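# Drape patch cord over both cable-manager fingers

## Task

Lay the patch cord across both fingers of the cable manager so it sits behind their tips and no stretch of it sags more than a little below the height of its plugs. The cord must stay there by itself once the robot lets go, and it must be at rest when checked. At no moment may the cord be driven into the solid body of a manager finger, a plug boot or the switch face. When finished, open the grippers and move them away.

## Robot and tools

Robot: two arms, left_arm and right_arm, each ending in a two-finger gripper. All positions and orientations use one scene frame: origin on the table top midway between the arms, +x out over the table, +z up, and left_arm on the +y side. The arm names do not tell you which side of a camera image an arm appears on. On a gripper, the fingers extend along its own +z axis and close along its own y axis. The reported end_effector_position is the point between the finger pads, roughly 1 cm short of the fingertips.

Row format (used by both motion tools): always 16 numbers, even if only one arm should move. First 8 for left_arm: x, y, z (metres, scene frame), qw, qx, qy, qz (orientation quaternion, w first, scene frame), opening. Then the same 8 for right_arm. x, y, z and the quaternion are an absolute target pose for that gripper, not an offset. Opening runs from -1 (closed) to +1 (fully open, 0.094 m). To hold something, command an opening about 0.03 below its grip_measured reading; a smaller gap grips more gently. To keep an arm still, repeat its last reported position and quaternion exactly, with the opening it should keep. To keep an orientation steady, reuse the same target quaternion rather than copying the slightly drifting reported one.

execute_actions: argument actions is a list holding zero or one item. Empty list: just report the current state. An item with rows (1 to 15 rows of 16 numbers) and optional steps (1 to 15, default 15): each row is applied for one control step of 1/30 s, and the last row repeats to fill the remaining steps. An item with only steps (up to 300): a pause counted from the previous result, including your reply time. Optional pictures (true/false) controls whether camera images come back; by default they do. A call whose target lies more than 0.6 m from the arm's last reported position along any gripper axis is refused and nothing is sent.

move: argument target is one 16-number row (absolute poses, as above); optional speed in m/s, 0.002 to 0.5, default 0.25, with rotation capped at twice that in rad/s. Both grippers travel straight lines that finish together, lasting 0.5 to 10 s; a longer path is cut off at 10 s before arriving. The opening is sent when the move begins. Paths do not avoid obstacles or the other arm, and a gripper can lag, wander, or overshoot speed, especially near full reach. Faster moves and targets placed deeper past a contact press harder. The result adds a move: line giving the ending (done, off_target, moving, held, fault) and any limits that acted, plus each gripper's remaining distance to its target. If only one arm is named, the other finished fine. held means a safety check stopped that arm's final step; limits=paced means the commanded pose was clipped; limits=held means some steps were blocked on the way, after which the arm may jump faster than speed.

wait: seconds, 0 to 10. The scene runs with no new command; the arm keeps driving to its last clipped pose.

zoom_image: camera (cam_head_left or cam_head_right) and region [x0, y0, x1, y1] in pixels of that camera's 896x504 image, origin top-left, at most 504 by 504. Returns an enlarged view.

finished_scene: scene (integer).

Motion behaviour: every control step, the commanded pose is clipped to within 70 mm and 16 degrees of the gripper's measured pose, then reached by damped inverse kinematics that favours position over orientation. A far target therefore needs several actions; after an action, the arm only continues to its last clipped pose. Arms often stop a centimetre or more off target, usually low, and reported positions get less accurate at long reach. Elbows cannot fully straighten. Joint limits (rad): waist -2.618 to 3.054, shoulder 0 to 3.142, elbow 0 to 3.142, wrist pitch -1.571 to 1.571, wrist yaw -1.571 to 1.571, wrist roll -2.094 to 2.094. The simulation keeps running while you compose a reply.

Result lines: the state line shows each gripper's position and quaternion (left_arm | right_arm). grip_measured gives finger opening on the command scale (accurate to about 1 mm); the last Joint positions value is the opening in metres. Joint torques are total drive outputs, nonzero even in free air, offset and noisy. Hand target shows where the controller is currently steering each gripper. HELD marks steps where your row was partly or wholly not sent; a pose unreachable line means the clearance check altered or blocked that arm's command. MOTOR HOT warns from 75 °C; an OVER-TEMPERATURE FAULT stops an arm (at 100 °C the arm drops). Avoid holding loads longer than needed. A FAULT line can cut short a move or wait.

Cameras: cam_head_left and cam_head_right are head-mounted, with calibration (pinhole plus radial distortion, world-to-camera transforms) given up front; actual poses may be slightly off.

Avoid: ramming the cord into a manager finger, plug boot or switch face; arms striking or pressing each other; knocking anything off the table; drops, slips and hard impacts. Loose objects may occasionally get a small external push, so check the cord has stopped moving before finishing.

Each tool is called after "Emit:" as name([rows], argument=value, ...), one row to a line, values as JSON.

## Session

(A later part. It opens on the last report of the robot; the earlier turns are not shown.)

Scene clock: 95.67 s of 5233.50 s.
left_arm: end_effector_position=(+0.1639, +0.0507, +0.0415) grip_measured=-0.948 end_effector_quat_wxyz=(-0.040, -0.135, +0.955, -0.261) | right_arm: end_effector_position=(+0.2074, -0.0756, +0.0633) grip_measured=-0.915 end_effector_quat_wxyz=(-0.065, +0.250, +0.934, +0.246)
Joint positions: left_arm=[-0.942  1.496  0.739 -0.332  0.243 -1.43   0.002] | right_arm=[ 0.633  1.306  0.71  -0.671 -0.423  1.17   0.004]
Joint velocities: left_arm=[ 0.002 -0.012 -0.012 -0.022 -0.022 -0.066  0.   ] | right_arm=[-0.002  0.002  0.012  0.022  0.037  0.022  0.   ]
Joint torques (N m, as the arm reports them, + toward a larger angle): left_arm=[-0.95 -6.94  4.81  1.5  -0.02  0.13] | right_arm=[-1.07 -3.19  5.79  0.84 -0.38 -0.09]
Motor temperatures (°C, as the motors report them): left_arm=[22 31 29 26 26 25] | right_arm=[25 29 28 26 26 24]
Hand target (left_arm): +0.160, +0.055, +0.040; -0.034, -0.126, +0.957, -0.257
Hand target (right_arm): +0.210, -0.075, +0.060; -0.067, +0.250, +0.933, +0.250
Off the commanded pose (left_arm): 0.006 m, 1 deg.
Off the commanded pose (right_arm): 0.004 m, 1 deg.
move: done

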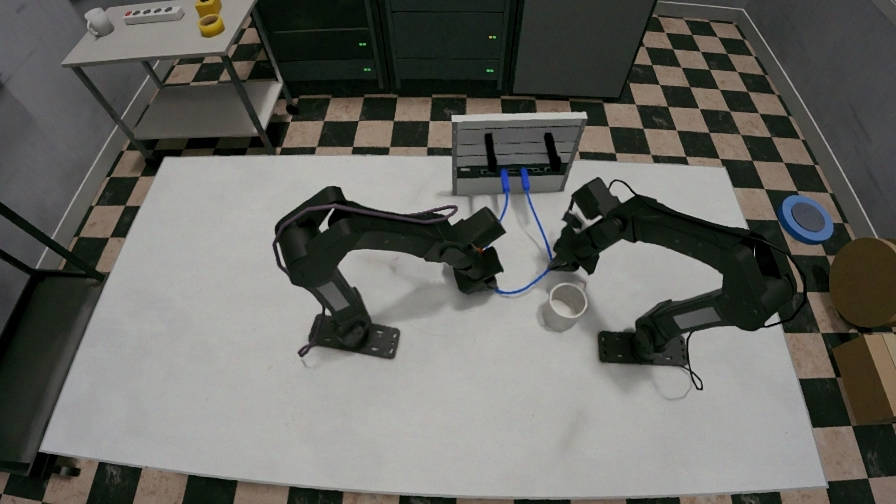

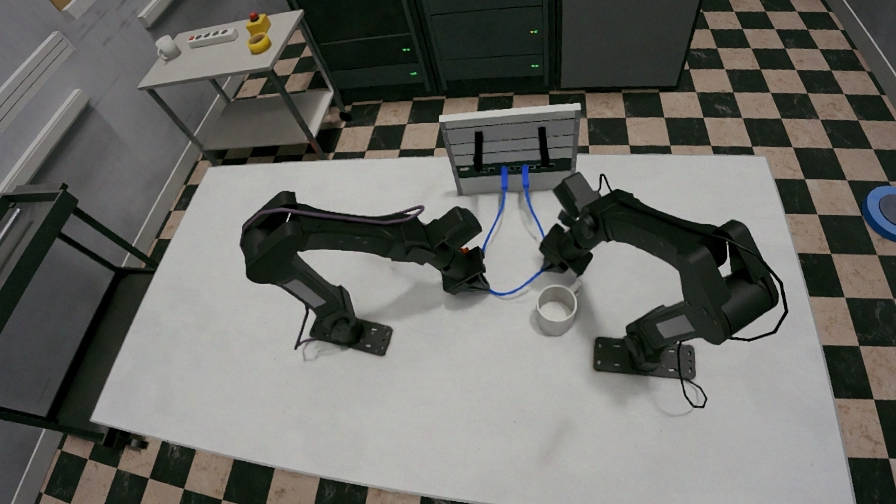

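Emit:
move(target=[0.16,0.055,0.05,-0.034,-0.126,0.957,-0.257,-0.2, 0.21,-0.075,0.06,-0.067,0.25,0.933,0.25,-0.95], speed=0.05)

Emit:
zoom_image(camera="cam_head_right", region=[430, 220, 570, 320])

Emit:
zoom_image(camera="cam_head_left", region=[430, 220, 570, 320])

Scene clock: 97.40 s of 5233.50 s.
left_arm: end_effector_position=(+0.1618, +0.0548, +0.0437) grip_measured=-0.202 end_effector_quat_wxyz=(-0.041, -0.136, +0.956, -0.257) | right_arm: end_effector_position=(+0.2074, -0.0756, +0.0633) grip_measured=-0.915 end_effector_quat_wxyz=(-0.065, +0.250, +0.934, +0.246)
Joint positions: left_arm=[-0.942  1.48   0.739 -0.359  0.243 -1.43   0.037] | right_arm=[ 0.633  1.306  0.71  -0.671 -0.423  1.17   0.004]
Joint velocities: left_arm=[-0.012 -0.002  0.012 -0.022  0.007  0.007 -0.   ] | right_arm=[-0.002  0.007  0.012  0.066  0.066  0.007 -0.001]
Joint torques (N m, as the arm reports them, + toward a larger angle): left_arm=[-0.94 -7.27  6.69  1.27 -0.02  0.13] | right_arm=[-0.98 -3.16  5.82  0.85 -0.38 -0.07]
Motor temperatures (°C, as the motors report them): left_arm=[22 31 29 26 26 25] | right_arm=[25 29 28 26 26 24]
Hand target (left_arm): +0.160, +0.055, +0.050; -0.034, -0.126, +0.957, -0.257
Hand target (right_arm): +0.210, -0.075, +0.060; -0.067, +0.250, +0.933, +0.250
Off the commanded pose (left_arm): 0.007 m, 1 deg.
Off the commanded pose (right_arm): 0.004 m, 1 deg.
move: done

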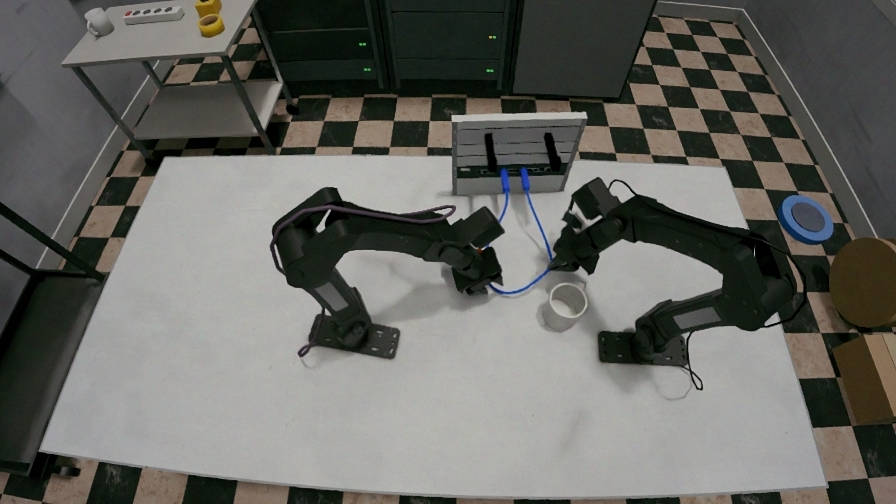

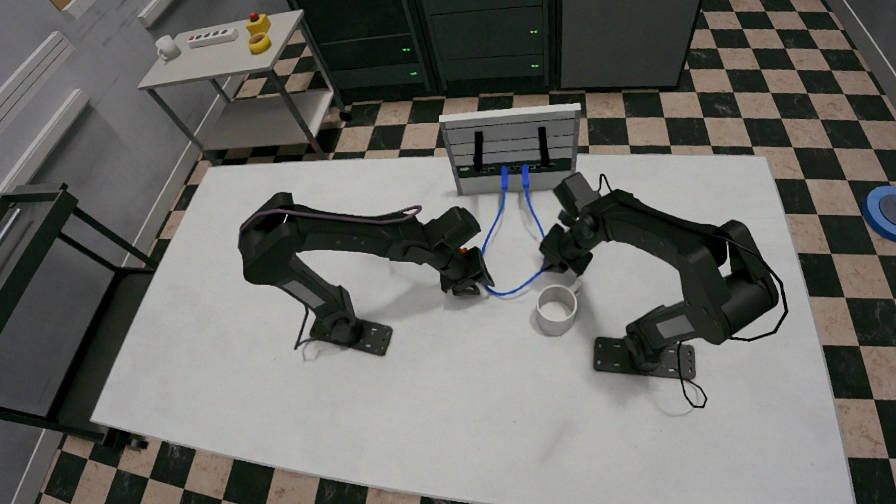

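Region (430, 220, 570, 320) of cam_head_right's 896x504 image, scaled by 3.600, with more detail than that image has; it fills the top 360 rows of this view, and the rest is white.

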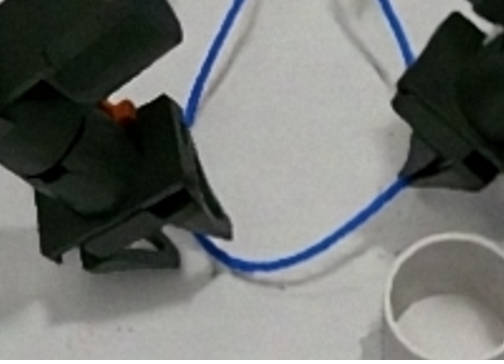

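Region (430, 220, 570, 320) of cam_head_left's 896x504 image, scaled by 3.600, with more detail than that image has; it fills the top 360 rows of this view, and the rest is white.

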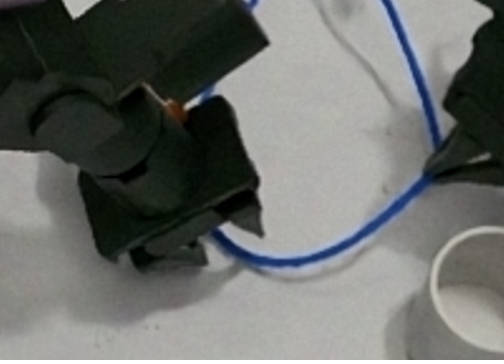

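Emit:
move(target=[0.16,0.04,0.02,-0.034,-0.126,0.957,-0.257,-0.3, 0.21,-0.075,0.06,-0.067,0.25,0.933,0.25,-0.95], speed=0.05)

Emit:
move(target=[0.16,0.04,0.016,-0.034,-0.126,0.957,-0.257,-0.95, 0.21,-0.075,0.06,-0.067,0.25,0.933,0.25,-0.95], speed=0.05)

Scene clock: 99.57 s of 5233.50 s.
left_arm: end_effector_position=(+0.1640, +0.0339, +0.0317) grip_measured=-0.298 end_effector_quat_wxyz=(-0.033, -0.123, +0.953, -0.275) | right_arm: end_effector_position=(+0.2074, -0.0756, +0.0633) grip_measured=-0.915 end_effector_quat_wxyz=(-0.065, +0.250, +0.934, +0.246)
Joint positions: left_arm=[-0.97   1.562  0.739 -0.232  0.231 -1.434  0.033] | right_arm=[ 0.633  1.306  0.71  -0.671 -0.423  1.17   0.004]
Joint velocities: left_arm=[-0.007 -0.027  0.012 -0.007 -0.051 -0.022  0.001] | right_arm=[-0.012 -0.007 -0.012  0.022 -0.081  0.007 -0.001]
Joint torques (N m, as the arm reports them, + toward a larger angle): left_arm=[-0.81 -4.81  4.76  1.58 -0.03 -0.09] | right_arm=[-0.97 -3.17  5.81  0.85 -0.38 -0.08]
Motor temperatures (°C, as the motors report them): left_arm=[22 31 29 26 26 25] | right_arm=[25 28 28 26 26 24]
Hand target (left_arm): +0.160, +0.040, +0.021; -0.034, -0.126, +0.958, -0.257
Hand target (right_arm): +0.210, -0.075, +0.060; -0.067, +0.250, +0.933, +0.250
Off the commanded pose (left_arm): 0.014 m, 2 deg.
Off the commanded pose (right_arm): 0.004 m, 1 deg.
move: off_target (left_arm)

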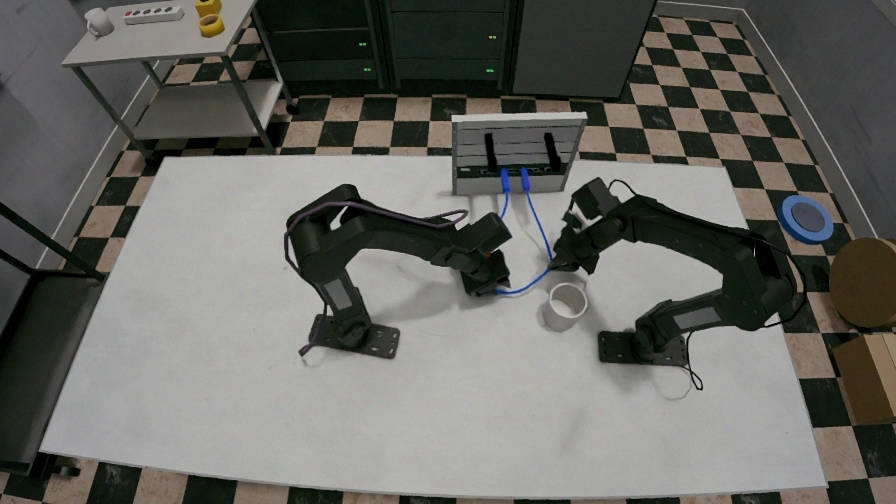

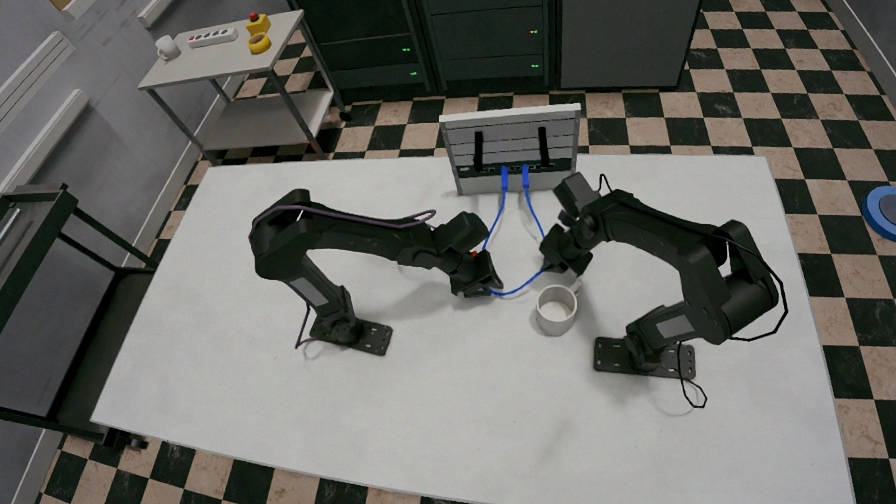

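Scene clock: 100.27 s of 5233.50 s.
left_arm: end_effector_position=(+0.1658, +0.0303, +0.0340) grip_measured=-0.948 end_effector_quat_wxyz=(-0.030, -0.121, +0.951, -0.283) | right_arm: end_effector_position=(+0.2074, -0.0756, +0.0633) grip_measured=-0.915 end_effector_quat_wxyz=(-0.065, +0.250, +0.934, +0.246)
Joint positions: left_arm=[-0.97   1.562  0.739 -0.213  0.231 -1.434  0.002] | right_arm=[ 0.633  1.306  0.71  -0.671 -0.423  1.17   0.004]
Joint velocities: left_arm=[ 0.002  0.007  0.012 -0.022 -0.007  0.051 -0.001] | right_arm=[-0.012 -0.002  0.017 -0.037 -0.022 -0.007 -0.001]
Joint torques (N m, as the arm reports them, + toward a larger angle): left_arm=[-0.67 -4.02  4.2   1.63 -0.05 -0.05] | right_arm=[-1.09 -3.16  5.81  0.84 -0.37 -0.08]
Motor temperatures (°C, as the motors report them): left_arm=[22 31 29 26 26 25] | right_arm=[25 28 28 26 26 24]
Hand target (left_arm): +0.160, +0.041, +0.017; -0.034, -0.126, +0.958, -0.257
Hand target (right_arm): +0.210, -0.075, +0.060; -0.067, +0.250, +0.933, +0.250
Off the commanded pose (left_arm): 0.021 m, 3 deg.
Off the commanded pose (right_arm): 0.004 m, 1 deg.
move: off_target (left_arm)

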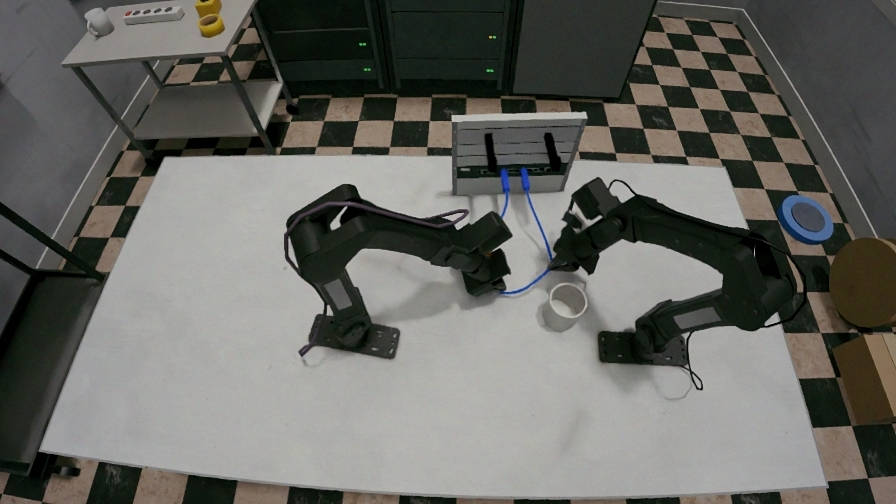

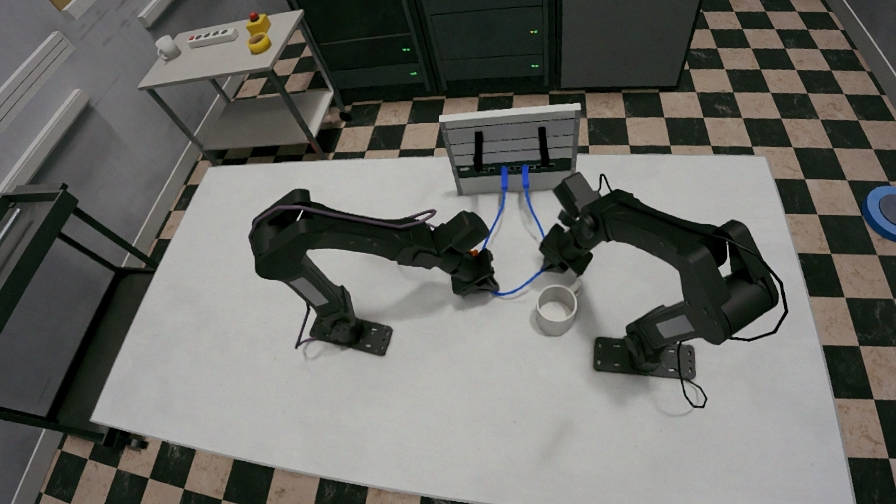

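Emit:
move(target=[0.16,0.10,0.10,-0.034,-0.126,0.957,-0.257,-0.2, 0.20,-0.06,0.14,-0.067,0.25,0.933,0.25,-0.95], speed=0.1)

Emit:
zoom_image(camera="cam_head_right", region=[410, 170, 610, 320])

Emit:
zoom_image(camera="cam_head_left", region=[410, 170, 610, 320])

Scene clock: 103.07 s of 5233.50 s.
left_arm: end_effector_position=(+0.1589, +0.0998, +0.0893) grip_measured=-0.202 end_effector_quat_wxyz=(-0.036, -0.130, +0.959, -0.248) | right_arm: end_effector_position=(+0.1977, -0.0634, +0.1240) grip_measured=-0.915 end_effector_quat_wxyz=(-0.083, +0.258, +0.934, +0.234)
Joint positions: left_arm=[-0.864  1.247  0.766 -0.652  0.265 -1.34   0.038] | right_arm=[ 0.698  1.275  0.941 -0.947 -0.415  1.248  0.004]
Joint velocities: left_arm=[ 0.002  0.007 -0.012  0.022 -0.022 -0.007 -0.002] | right_arm=[ 0.007 -0.002  0.007  0.007  0.051 -0.051 -0.   ]
Joint torques (N m, as the arm reports them, + toward a larger angle): left_arm=[ 0.7  -5.44  7.83  1.23  0.24  0.14] | right_arm=[ 0.8  -5.99  9.11  0.6  -0.16  0.03]
Motor temperatures (°C, as the motors report them): left_arm=[22 31 29 26 26 25] | right_arm=[25 28 29 26 26 24]
Hand target (left_arm): +0.161, +0.100, +0.099; -0.033, -0.126, +0.957, -0.257
Hand target (right_arm): +0.201, -0.059, +0.140; -0.067, +0.250, +0.933, +0.250
Off the commanded pose (left_arm): 0.011 m, 1 deg.
Off the commanded pose (right_arm): 0.016 m, 3 deg.
move: off_target (left_arm, right_arm)

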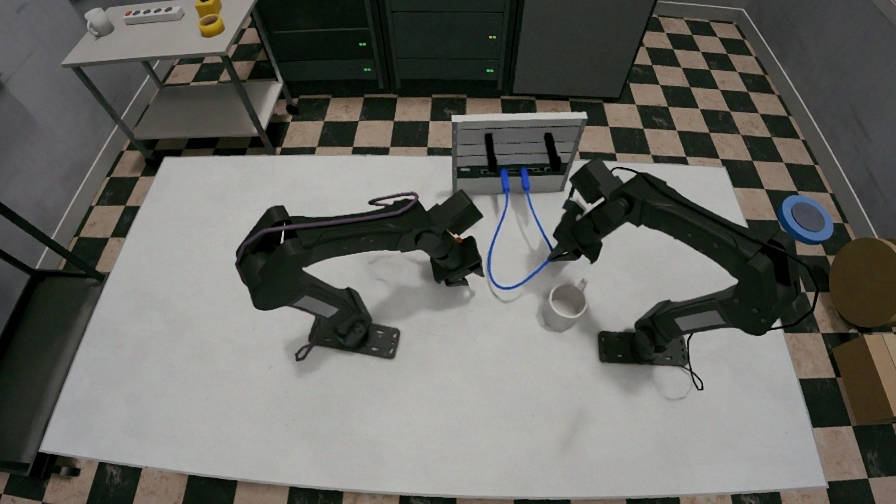

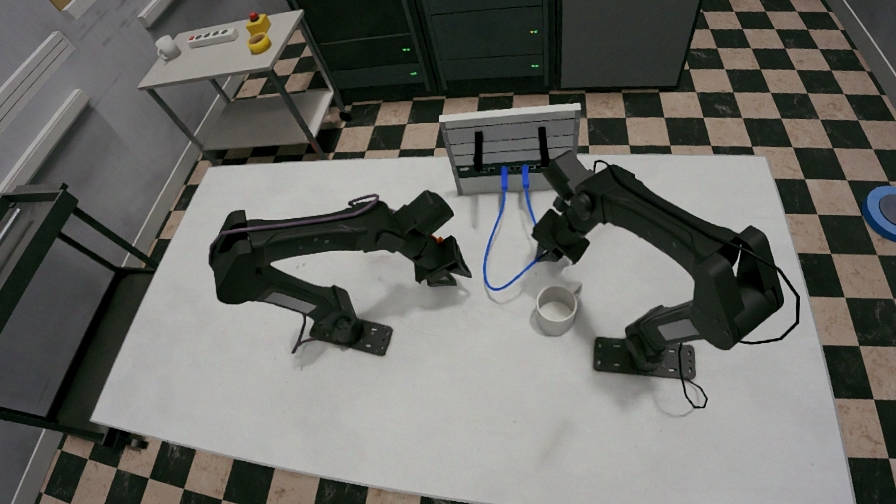

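Region (410, 170, 610, 320) of cam_head_right's 896x504 image, scaled by 2.520, with more detail than that image has; it fills the top 378 rows of this view, and the rest is white.

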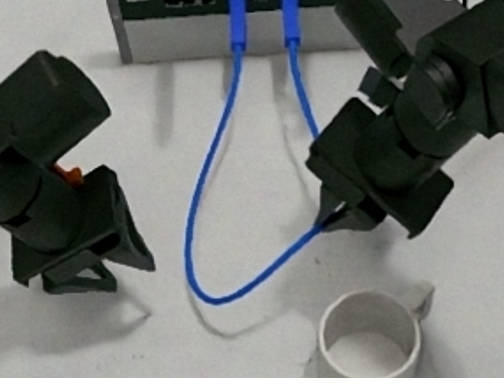

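Region (410, 170, 610, 320) of cam_head_left's 896x504 image, scaled by 2.520, with more detail than that image has; it fills the top 378 rows of this view, and the rest is white.

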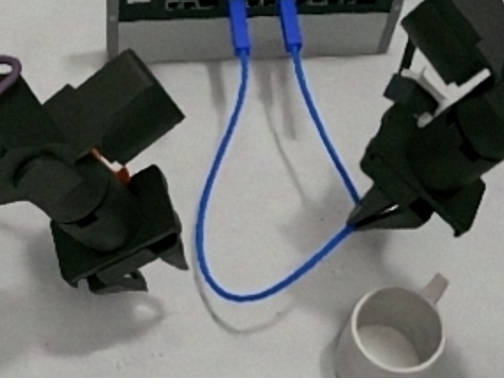

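Emit:
move(target=[0.175,0.082,0.08,0,0,0.966,-0.259,0.0, 0.20,-0.06,0.14,-0.067,0.25,0.933,0.25,-0.95], speed=0.1)

Emit:
move(target=[0.175,0.062,0.042,0,0,0.966,-0.259,0.0, 0.20,-0.06,0.14,-0.067,0.25,0.933,0.25,-0.95], speed=0.06)

Emit:
zoom_image(camera="cam_head_right", region=[410, 170, 610, 320])

Emit:
zoom_image(camera="cam_head_left", region=[410, 170, 610, 320])

Scene clock: 107.03 s of 5233.50 s.
left_arm: end_effector_position=(+0.1698, +0.0869, +0.0763) grip_measured=-0.002 end_effector_quat_wxyz=(-0.001, -0.004, +0.967, -0.254) | right_arm: end_effector_position=(+0.1973, -0.0637, +0.1239) grip_measured=-0.915 end_effector_quat_wxyz=(-0.084, +0.259, +0.934, +0.233)
Joint positions: left_arm=[-0.854  1.329  0.766 -0.564  0.268 -1.07   0.047] | right_arm=[ 0.698  1.275  0.941 -0.95  -0.415  1.249  0.004]
Joint velocities: left_arm=[ 0.007 -0.022 -0.012 -0.022 -0.007  0.007  0.   ] | right_arm=[-0.022 -0.007 -0.012 -0.037 -0.022  0.022  0.001]
Joint torques (N m, as the arm reports them, + toward a larger angle): left_arm=[ 0.8  -3.09  8.3   1.46  0.24  0.13] | right_arm=[ 0.81 -6.21  8.95  0.58 -0.17  0.05]
Motor temperatures (°C, as the motors report them): left_arm=[22 30 29 26 26 25] | right_arm=[25 28 29 26 26 24]
Hand target (left_arm): +0.175, +0.082, +0.080; +0.000, -0.000, +0.966, -0.259
Hand target (right_arm): +0.200, -0.060, +0.140; -0.067, +0.250, +0.933, +0.250
Off the commanded pose (left_arm): 0.008 m, 1 deg.
Off the commanded pose (right_arm): 0.017 m, 3 deg.
move: off_target (right_arm)

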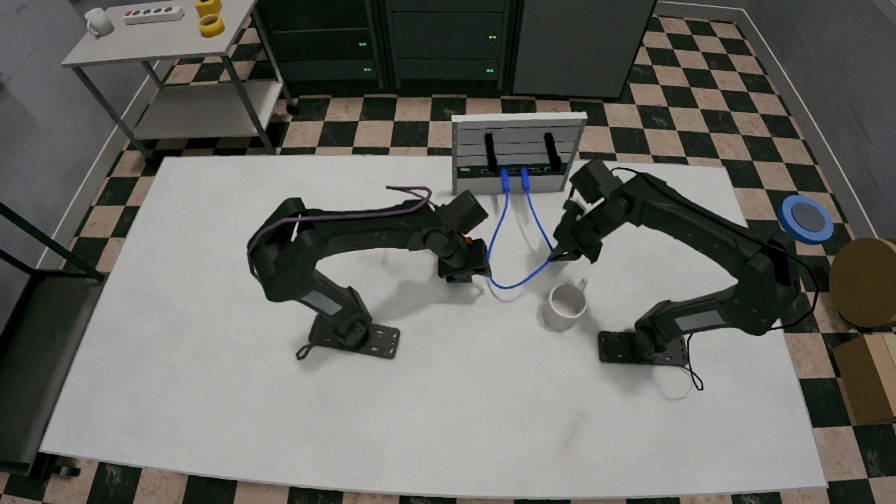

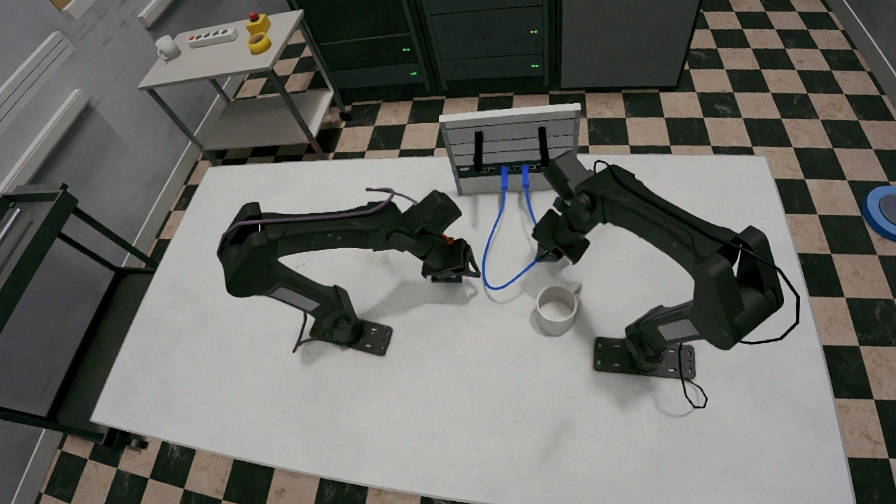

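Scene clock: 108.27 s of 5233.50 s.
left_arm: end_effector_position=(+0.1790, +0.0580, +0.0522) grip_measured=-0.002 end_effector_quat_wxyz=(+0.005, +0.002, +0.962, -0.273) | right_arm: end_effector_position=(+0.1974, -0.0638, +0.1239) grip_measured=-0.915 end_effector_quat_wxyz=(-0.084, +0.259, +0.934, +0.233)
Joint positions: left_arm=[-0.878  1.465  0.751 -0.366  0.268 -1.088  0.047] | right_arm=[ 0.698  1.275  0.941 -0.95  -0.415  1.249  0.004]
Joint velocities: left_arm=[ 0.002 -0.002  0.007  0.022 -0.022  0.066 -0.   ] | right_arm=[ 0.012 -0.017  0.002  0.007 -0.037 -0.022  0.   ]
Joint torques (N m, as the arm reports them, + toward a larger angle): left_arm=[-0.77 -4.25  5.15  1.53  0.03 -0.05] | right_arm=[ 0.8  -6.24  8.93  0.58 -0.16  0.04]
Motor temperatures (°C, as the motors report them): left_arm=[22 30 29 26 26 25] | right_arm=[25 29 29 26 26 24]
Hand target (left_arm): +0.175, +0.062, +0.042; -0.000, +0.000, +0.966, -0.259
Hand target (right_arm): +0.200, -0.060, +0.140; -0.067, +0.250, +0.933, +0.250
Off the commanded pose (left_arm): 0.012 m, 2 deg.
Off the commanded pose (right_arm): 0.017 m, 3 deg.
move: off_target (left_arm, right_arm)

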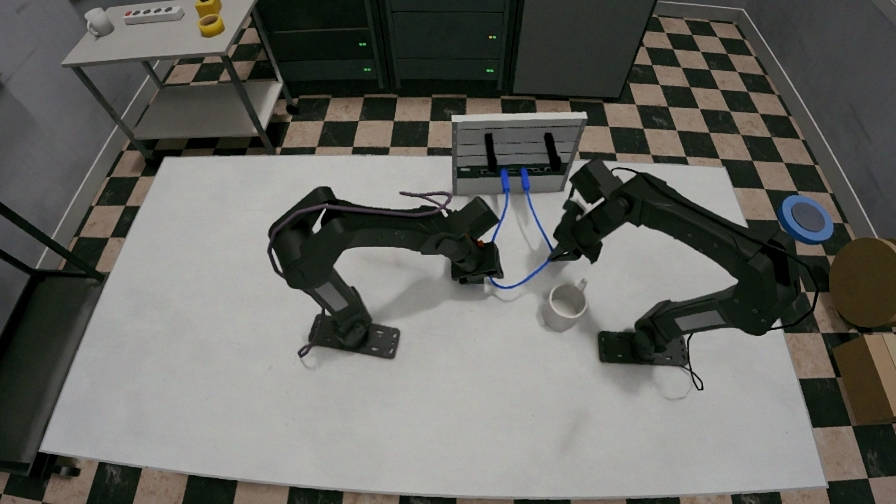

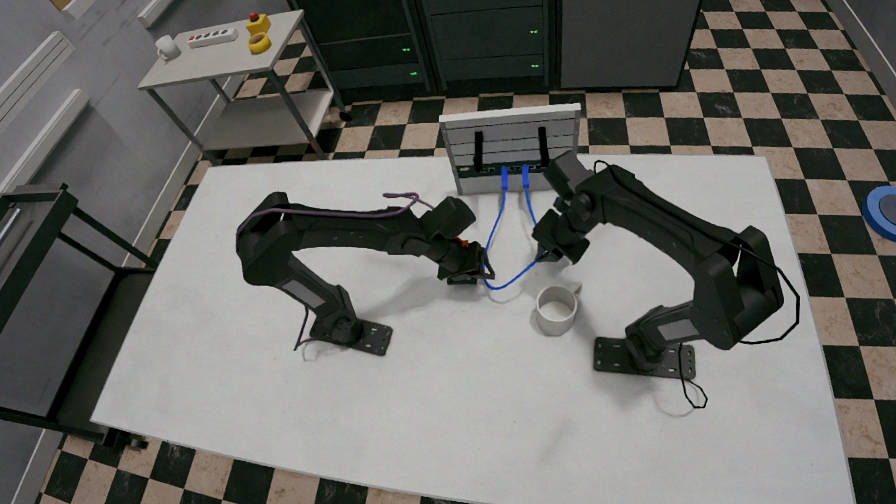

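Region (410, 170, 610, 320) of cam_head_right's 896x504 image, scaled by 2.520, with more detail than that image has; it fills the top 378 rows of this view, and the rest is white.

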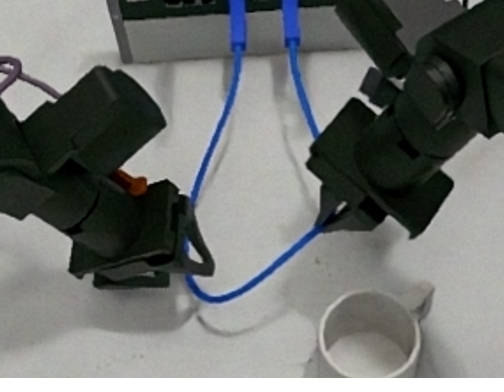

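Region (410, 170, 610, 320) of cam_head_left's 896x504 image, scaled by 2.520, with more detail than that image has; it fills the top 378 rows of this view, and the rest is white.

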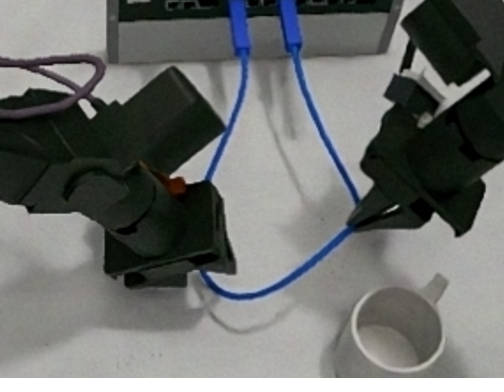

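Emit:
move(target=[0.172,0.057,0.028,0,0,0.966,-0.259,0.0, 0.20,-0.06,0.14,-0.067,0.25,0.933,0.25,-0.95], speed=0.05)

Emit:
move(target=[0.172,0.057,0.028,0,0,0.966,-0.259,-0.95, 0.20,-0.06,0.14,-0.067,0.25,0.933,0.25,-0.95], speed=0.05)

Scene clock: 109.97 s of 5233.50 s.
left_arm: end_effector_position=(+0.1760, +0.0525, +0.0381) grip_measured=-0.002 end_effector_quat_wxyz=(+0.004, +0.002, +0.962, -0.274) | right_arm: end_effector_position=(+0.1973, -0.0638, +0.1238) grip_measured=-0.915 end_effector_quat_wxyz=(-0.084, +0.259, +0.934, +0.233)
Joint positions: left_arm=[-0.897  1.509  0.724 -0.291  0.263 -1.106  0.047] | right_arm=[ 0.698  1.275  0.941 -0.95  -0.415  1.249  0.004]
Joint velocities: left_arm=[-0.012 -0.007 -0.017  0.081 -0.022  0.007  0.   ] | right_arm=[ 0.002 -0.017 -0.022 -0.066  0.007 -0.007  0.   ]
Joint torques (N m, as the arm reports them, + toward a larger angle): left_arm=[-0.76 -4.46  5.01  1.55 -0.01 -0.06] | right_arm=[ 0.82 -6.26  8.94  0.57 -0.17  0.03]
Motor temperatures (°C, as the motors report them): left_arm=[22 30 29 26 26 25] | right_arm=[25 29 30 26 26 24]
Hand target (left_arm): +0.172, +0.057, +0.028; -0.000, -0.000, +0.966, -0.259
Hand target (right_arm): +0.200, -0.060, +0.140; -0.067, +0.250, +0.933, +0.250
Off the commanded pose (left_arm): 0.012 m, 2 deg.
Off the commanded pose (right_arm): 0.017 m, 3 deg.
move: off_target (left_arm, right_arm)

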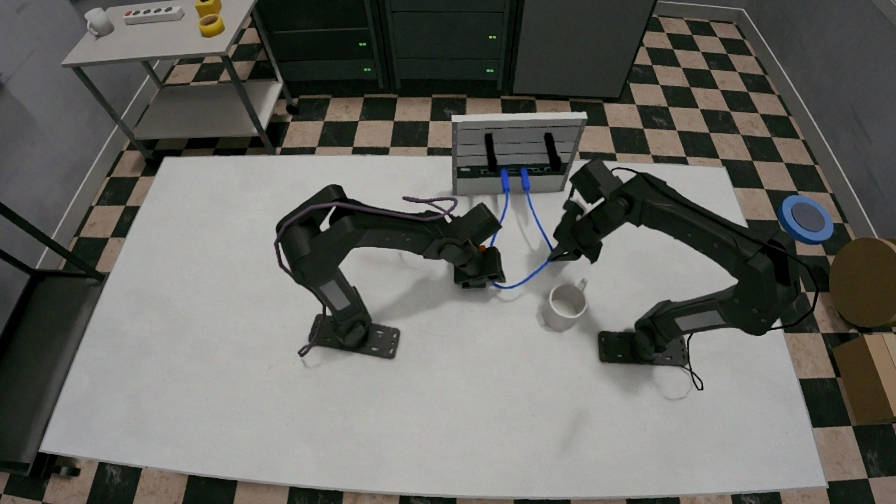

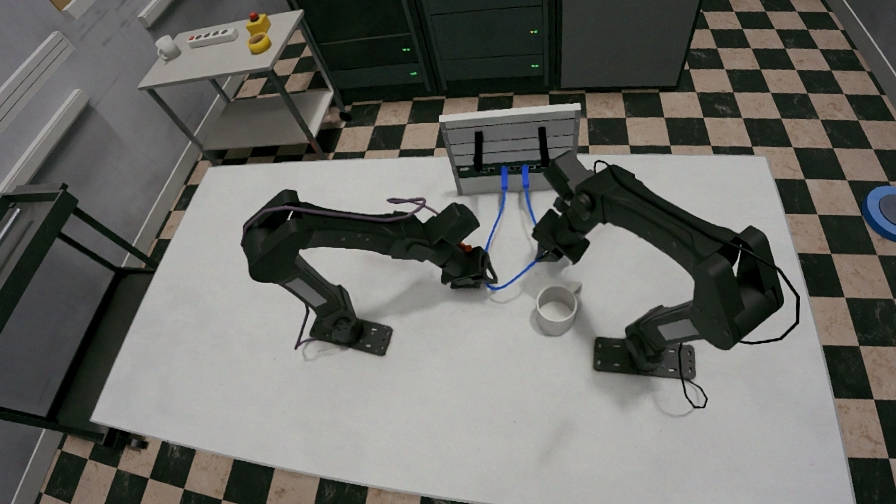

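Scene clock: 110.73 s of 5233.50 s.
left_arm: end_effector_position=(+0.1768, +0.0513, +0.0389) grip_measured=-0.910 end_effector_quat_wxyz=(+0.005, +0.002, +0.961, -0.277) | right_arm: end_effector_position=(+0.1973, -0.0638, +0.1238) grip_measured=-0.915 end_effector_quat_wxyz=(-0.084, +0.259, +0.934, +0.233)
Joint positions: left_arm=[-0.897  1.509  0.724 -0.284  0.263 -1.108  0.004] | right_arm=[ 0.698  1.275  0.941 -0.95  -0.415  1.249  0.004]
Joint velocities: left_arm=[-0.002 -0.007 -0.002 -0.037 -0.007 -0.007 -0.   ] | right_arm=[ 0.012 -0.007 -0.002 -0.007 -0.037  0.007 -0.001]
Joint torques (N m, as the arm reports them, + toward a larger angle): left_arm=[-0.8  -4.41  5.1   1.51 -0.04 -0.05] | right_arm=[ 0.83 -6.22  8.95  0.57 -0.16  0.02]
Motor temperatures (°C, as the motors report them): left_arm=[22 30 29 26 26 25] | right_arm=[25 29 30 26 26 24]
Hand target (left_arm): +0.172, +0.057, +0.028; -0.000, +0.000, +0.966, -0.259
Hand target (right_arm): +0.200, -0.060, +0.140; -0.067, +0.250, +0.933, +0.250
Off the commanded pose (left_arm): 0.013 m, 2 deg.
Off the commanded pose (right_arm): 0.017 m, 3 deg.
move: off_target (left_arm, right_arm)

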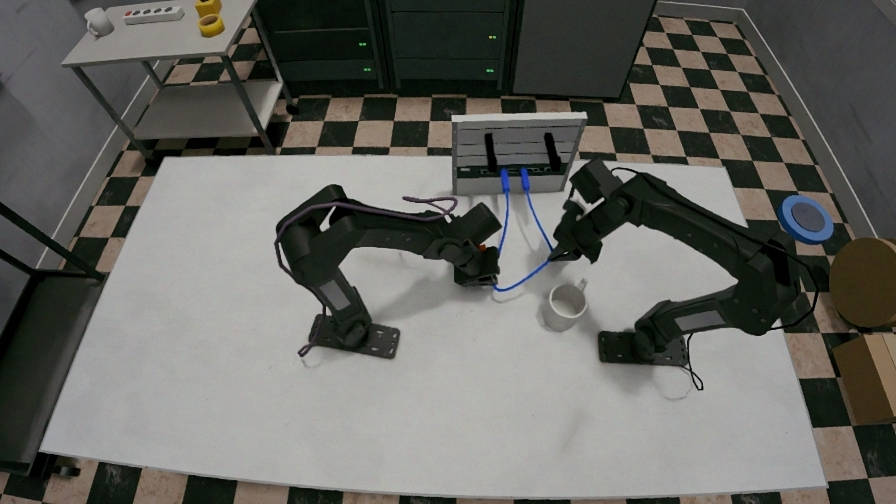

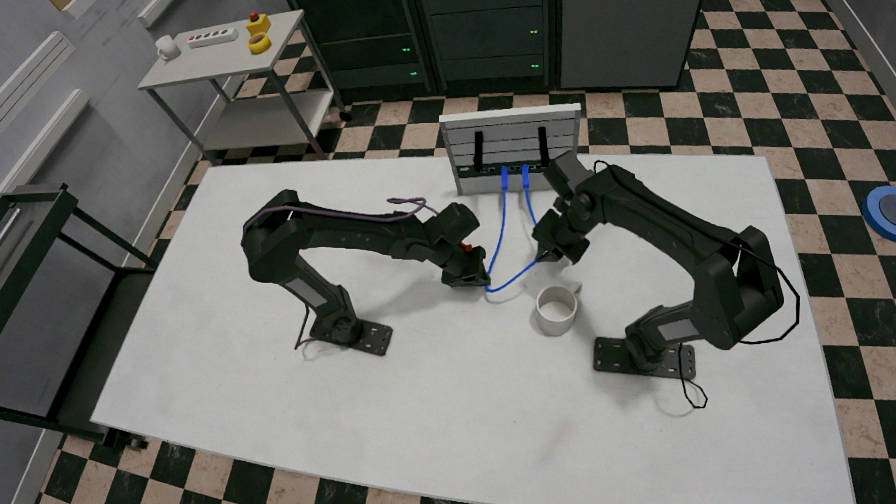

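Emit:
move(target=[0.172,0.057,0.028,0,0,0.966,-0.259,-0.95, 0.20,-0.06,0.14,-0.067,0.25,0.933,0.25,0.0], speed=0.05)

Emit:
move(target=[0.22,0.075,0.17,-0.083,-0.374,0.902,-0.2,-0.95, 0.20,-0.22,0.2,-0.067,0.25,0.933,0.25,0.0], speed=0.12)

Scene clock: 113.03 s of 5233.50 s.
left_arm: end_effector_position=(+0.1768, +0.0512, +0.0389) grip_measured=-0.910 end_effector_quat_wxyz=(+0.005, +0.002, +0.961, -0.277) | right_arm: end_effector_position=(+0.1973, -0.0638, +0.1238) grip_measured=-0.002 end_effector_quat_wxyz=(-0.084, +0.259, +0.934, +0.233)
Joint positions: left_arm=[-0.897  1.509  0.724 -0.284  0.263 -1.108  0.004] | right_arm=[ 0.698  1.275  0.941 -0.95  -0.415  1.249  0.047]
Joint velocities: left_arm=[-0.012  0.002  0.002  0.051 -0.051 -0.11  -0.   ] | right_arm=[ 0.002 -0.017  0.002 -0.022  0.022  0.007 -0.001]
Joint torques (N m, as the arm reports them, + toward a larger angle): left_arm=[-0.76 -4.52  4.96  1.45  0.   -0.05] | right_arm=[ 0.8  -6.25  8.95  0.58 -0.16  0.03]
Motor temperatures (°C, as the motors report them): left_arm=[22 30 29 27 26 25] | right_arm=[25 29 30 26 26 24]
Hand target (left_arm): +0.172, +0.057, +0.028; -0.000, +0.000, +0.966, -0.259
Hand target (right_arm): +0.200, -0.060, +0.140; -0.067, +0.250, +0.933, +0.250
Off the commanded pose (left_arm): 0.013 m, 2 deg.
Off the commanded pose (right_arm): 0.017 m, 3 deg.
move: off_target (left_arm, right_arm)

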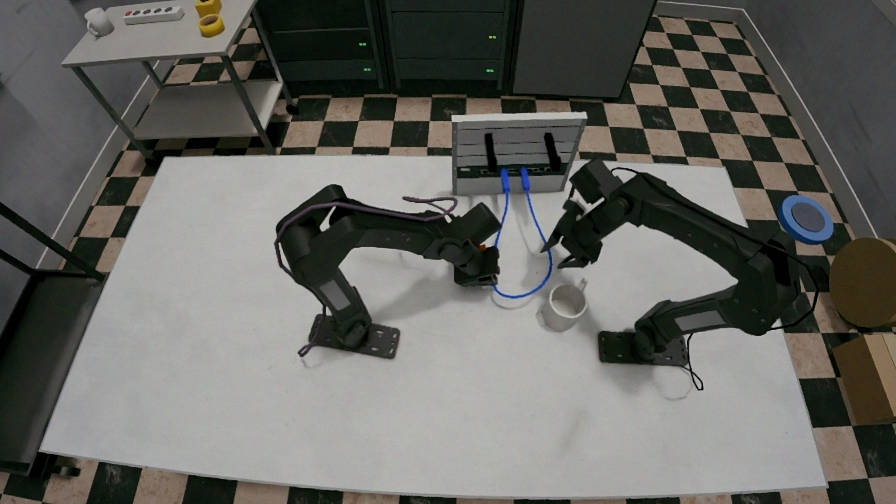

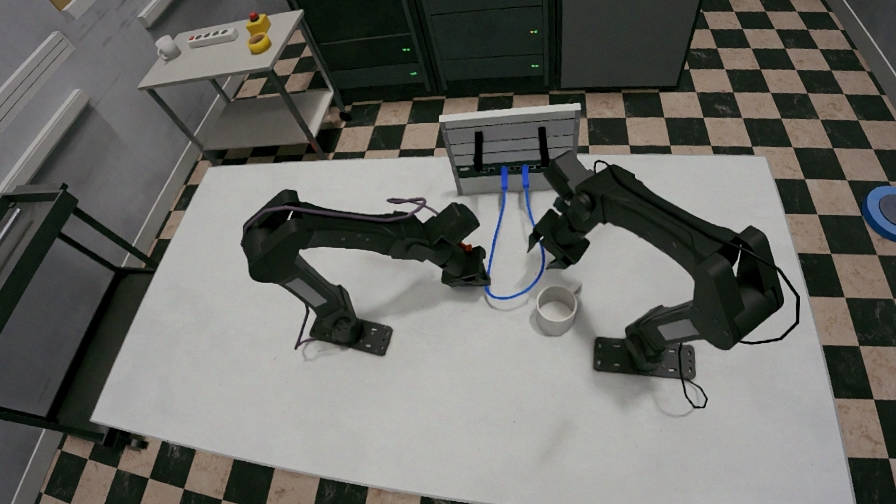

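Scene clock: 116.87 s of 5233.50 s.
left_arm: end_effector_position=(+0.2170, +0.0742, +0.1725) grip_measured=-0.910 end_effector_quat_wxyz=(-0.077, -0.363, +0.904, -0.211) | right_arm: end_effector_position=(+0.1960, -0.2164, +0.1870) grip_measured=-0.002 end_effector_quat_wxyz=(-0.029, +0.273, +0.931, +0.239)
Joint positions: left_arm=[-0.759  1.469  1.295 -1.023  0.263 -1.719  0.004] | right_arm=[-0.088  1.116  1.112 -1.554 -0.486  0.434  0.047]
Joint velocities: left_arm=[ 0.017  0.002 -0.012  0.037 -0.11  -0.022 -0.001] | right_arm=[-0.022  0.017  0.002 -0.037 -0.022 -0.007  0.   ]
Joint torques (N m, as the arm reports them, + toward a larger angle): left_arm=[ 0.81 -3.72  7.96  1.13  0.17 -0.06] | right_arm=[-1.03 -4.16  8.67  0.1  -0.26 -0.08]
Motor temperatures (°C, as the motors report them): left_arm=[22 30 29 26 26 25] | right_arm=[25 29 30 26 26 24]
Hand target (left_arm): +0.220, +0.074, +0.170; -0.083, -0.374, +0.902, -0.200
Hand target (right_arm): +0.198, -0.219, +0.199; -0.002, +0.268, +0.933, +0.241
Off the commanded pose (left_arm): 0.004 m, 2 deg.
Off the commanded pose (right_arm): 0.014 m, 5 deg.
joint sent to its limit (right arm) — the command would take joint 4 (wrist pitch) past its lower limit, so that joint was sent only as far as its limit.
move: off_target (right_arm)

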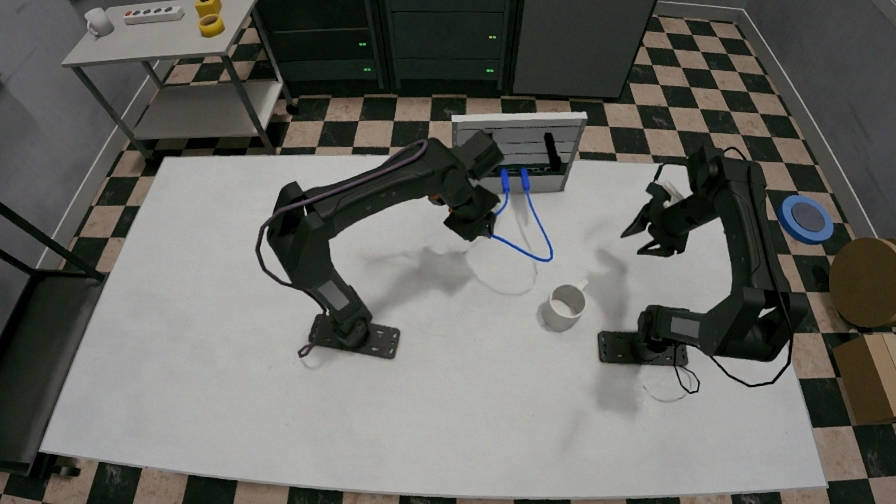

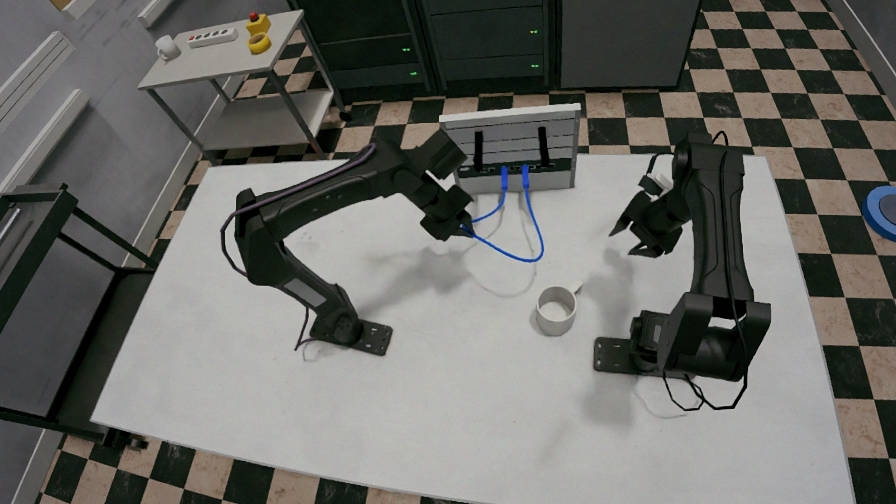

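Emit:
move(target=[0.28,0.075,0.30,0.112,-0.509,0.8055,-0.283,-0.95, 0.20,-0.22,0.19,-0.03,0.27,0.93,0.24,0.0], speed=0.08)

Emit:
zoom_image(camera="cam_head_right", region=[400, 90, 620, 250])

Emit:
zoom_image(camera="cam_head_left", region=[410, 90, 630, 250])

Scene clock: 121.67 s of 5233.50 s.
left_arm: end_effector_position=(+0.2808, +0.0723, +0.2839) grip_measured=-0.910 end_effector_quat_wxyz=(+0.101, -0.508, +0.812, -0.269) | right_arm: end_effector_position=(+0.1966, -0.2182, +0.1870) grip_measured=-0.002 end_effector_quat_wxyz=(-0.025, +0.270, +0.932, +0.239)
Joint positions: left_arm=[-0.837  1.556  1.767 -1.225 -0.179 -2.05   0.004] | right_arm=[-0.099  1.116  1.112 -1.554 -0.485  0.415  0.047]
Joint velocities: left_arm=[-0.012  0.027  0.002 -0.007 -0.095 -0.081 -0.001] | right_arm=[-0.012 -0.002  0.002  0.037 -0.037  0.007 -0.001]
Joint torques (N m, as the arm reports them, + toward a larger angle): left_arm=[-0.99 -7.12  9.18  1.43 -0.46 -0.07] | right_arm=[-1.   -1.04  7.6   0.1  -0.33 -0.07]
Motor temperatures (°C, as the motors report them): left_arm=[22 30 30 26 26 25] | right_arm=[25 28 30 25 26 24]
Hand target (left_arm): +0.280, +0.075, +0.300; +0.112, -0.509, +0.806, -0.282
Hand target (right_arm): +0.200, -0.220, +0.190; -0.027, +0.271, +0.932, +0.240
Off the commanded pose (left_arm): 0.016 m, 2 deg.
Off the commanded pose (right_arm): 0.005 m, 1 deg.
joint sent to its limit (right arm) — the command would take joint 4 (wrist pitch) past its lower limit, so that joint was sent only as far as its limit.
move: off_target (left_arm)

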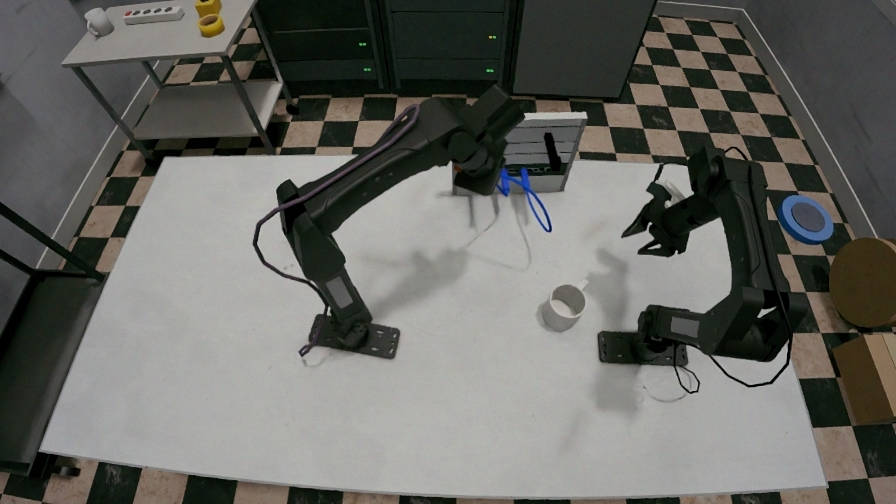

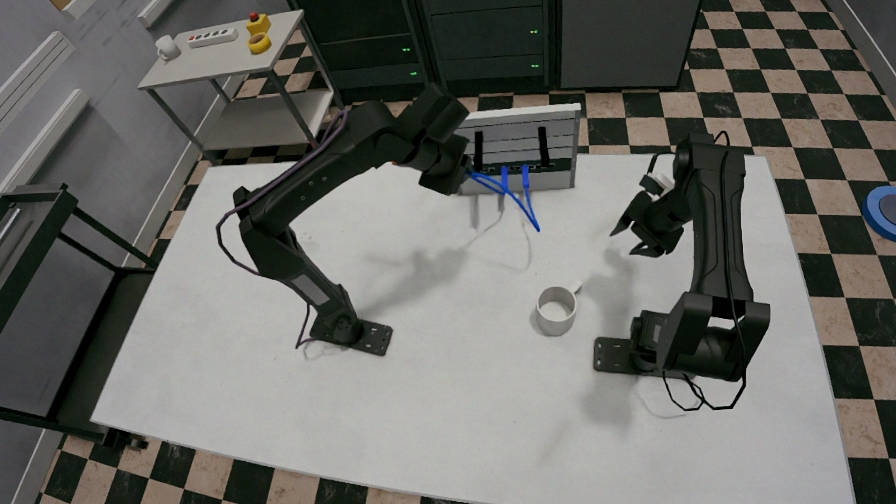

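Region (400, 90, 620, 250) of cam_head_right's 896x504 image, scaled by 2.291, with more detail than that image has; it fills the top 367 rows of this view, and the rest is white.

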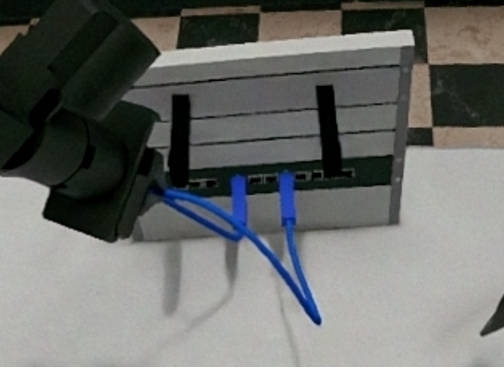

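Region (410, 90, 630, 250) of cam_head_left's 896x504 image, scaled by 2.291, with more detail than that image has; it fills the top 367 rows of this view, and the rest is white.

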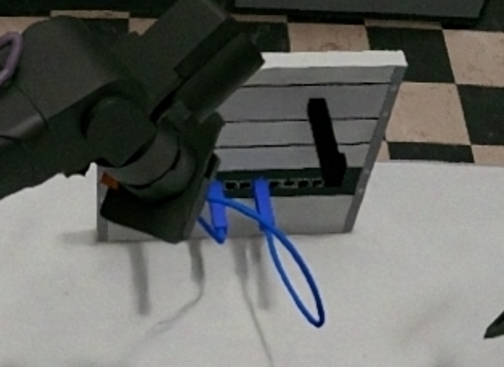

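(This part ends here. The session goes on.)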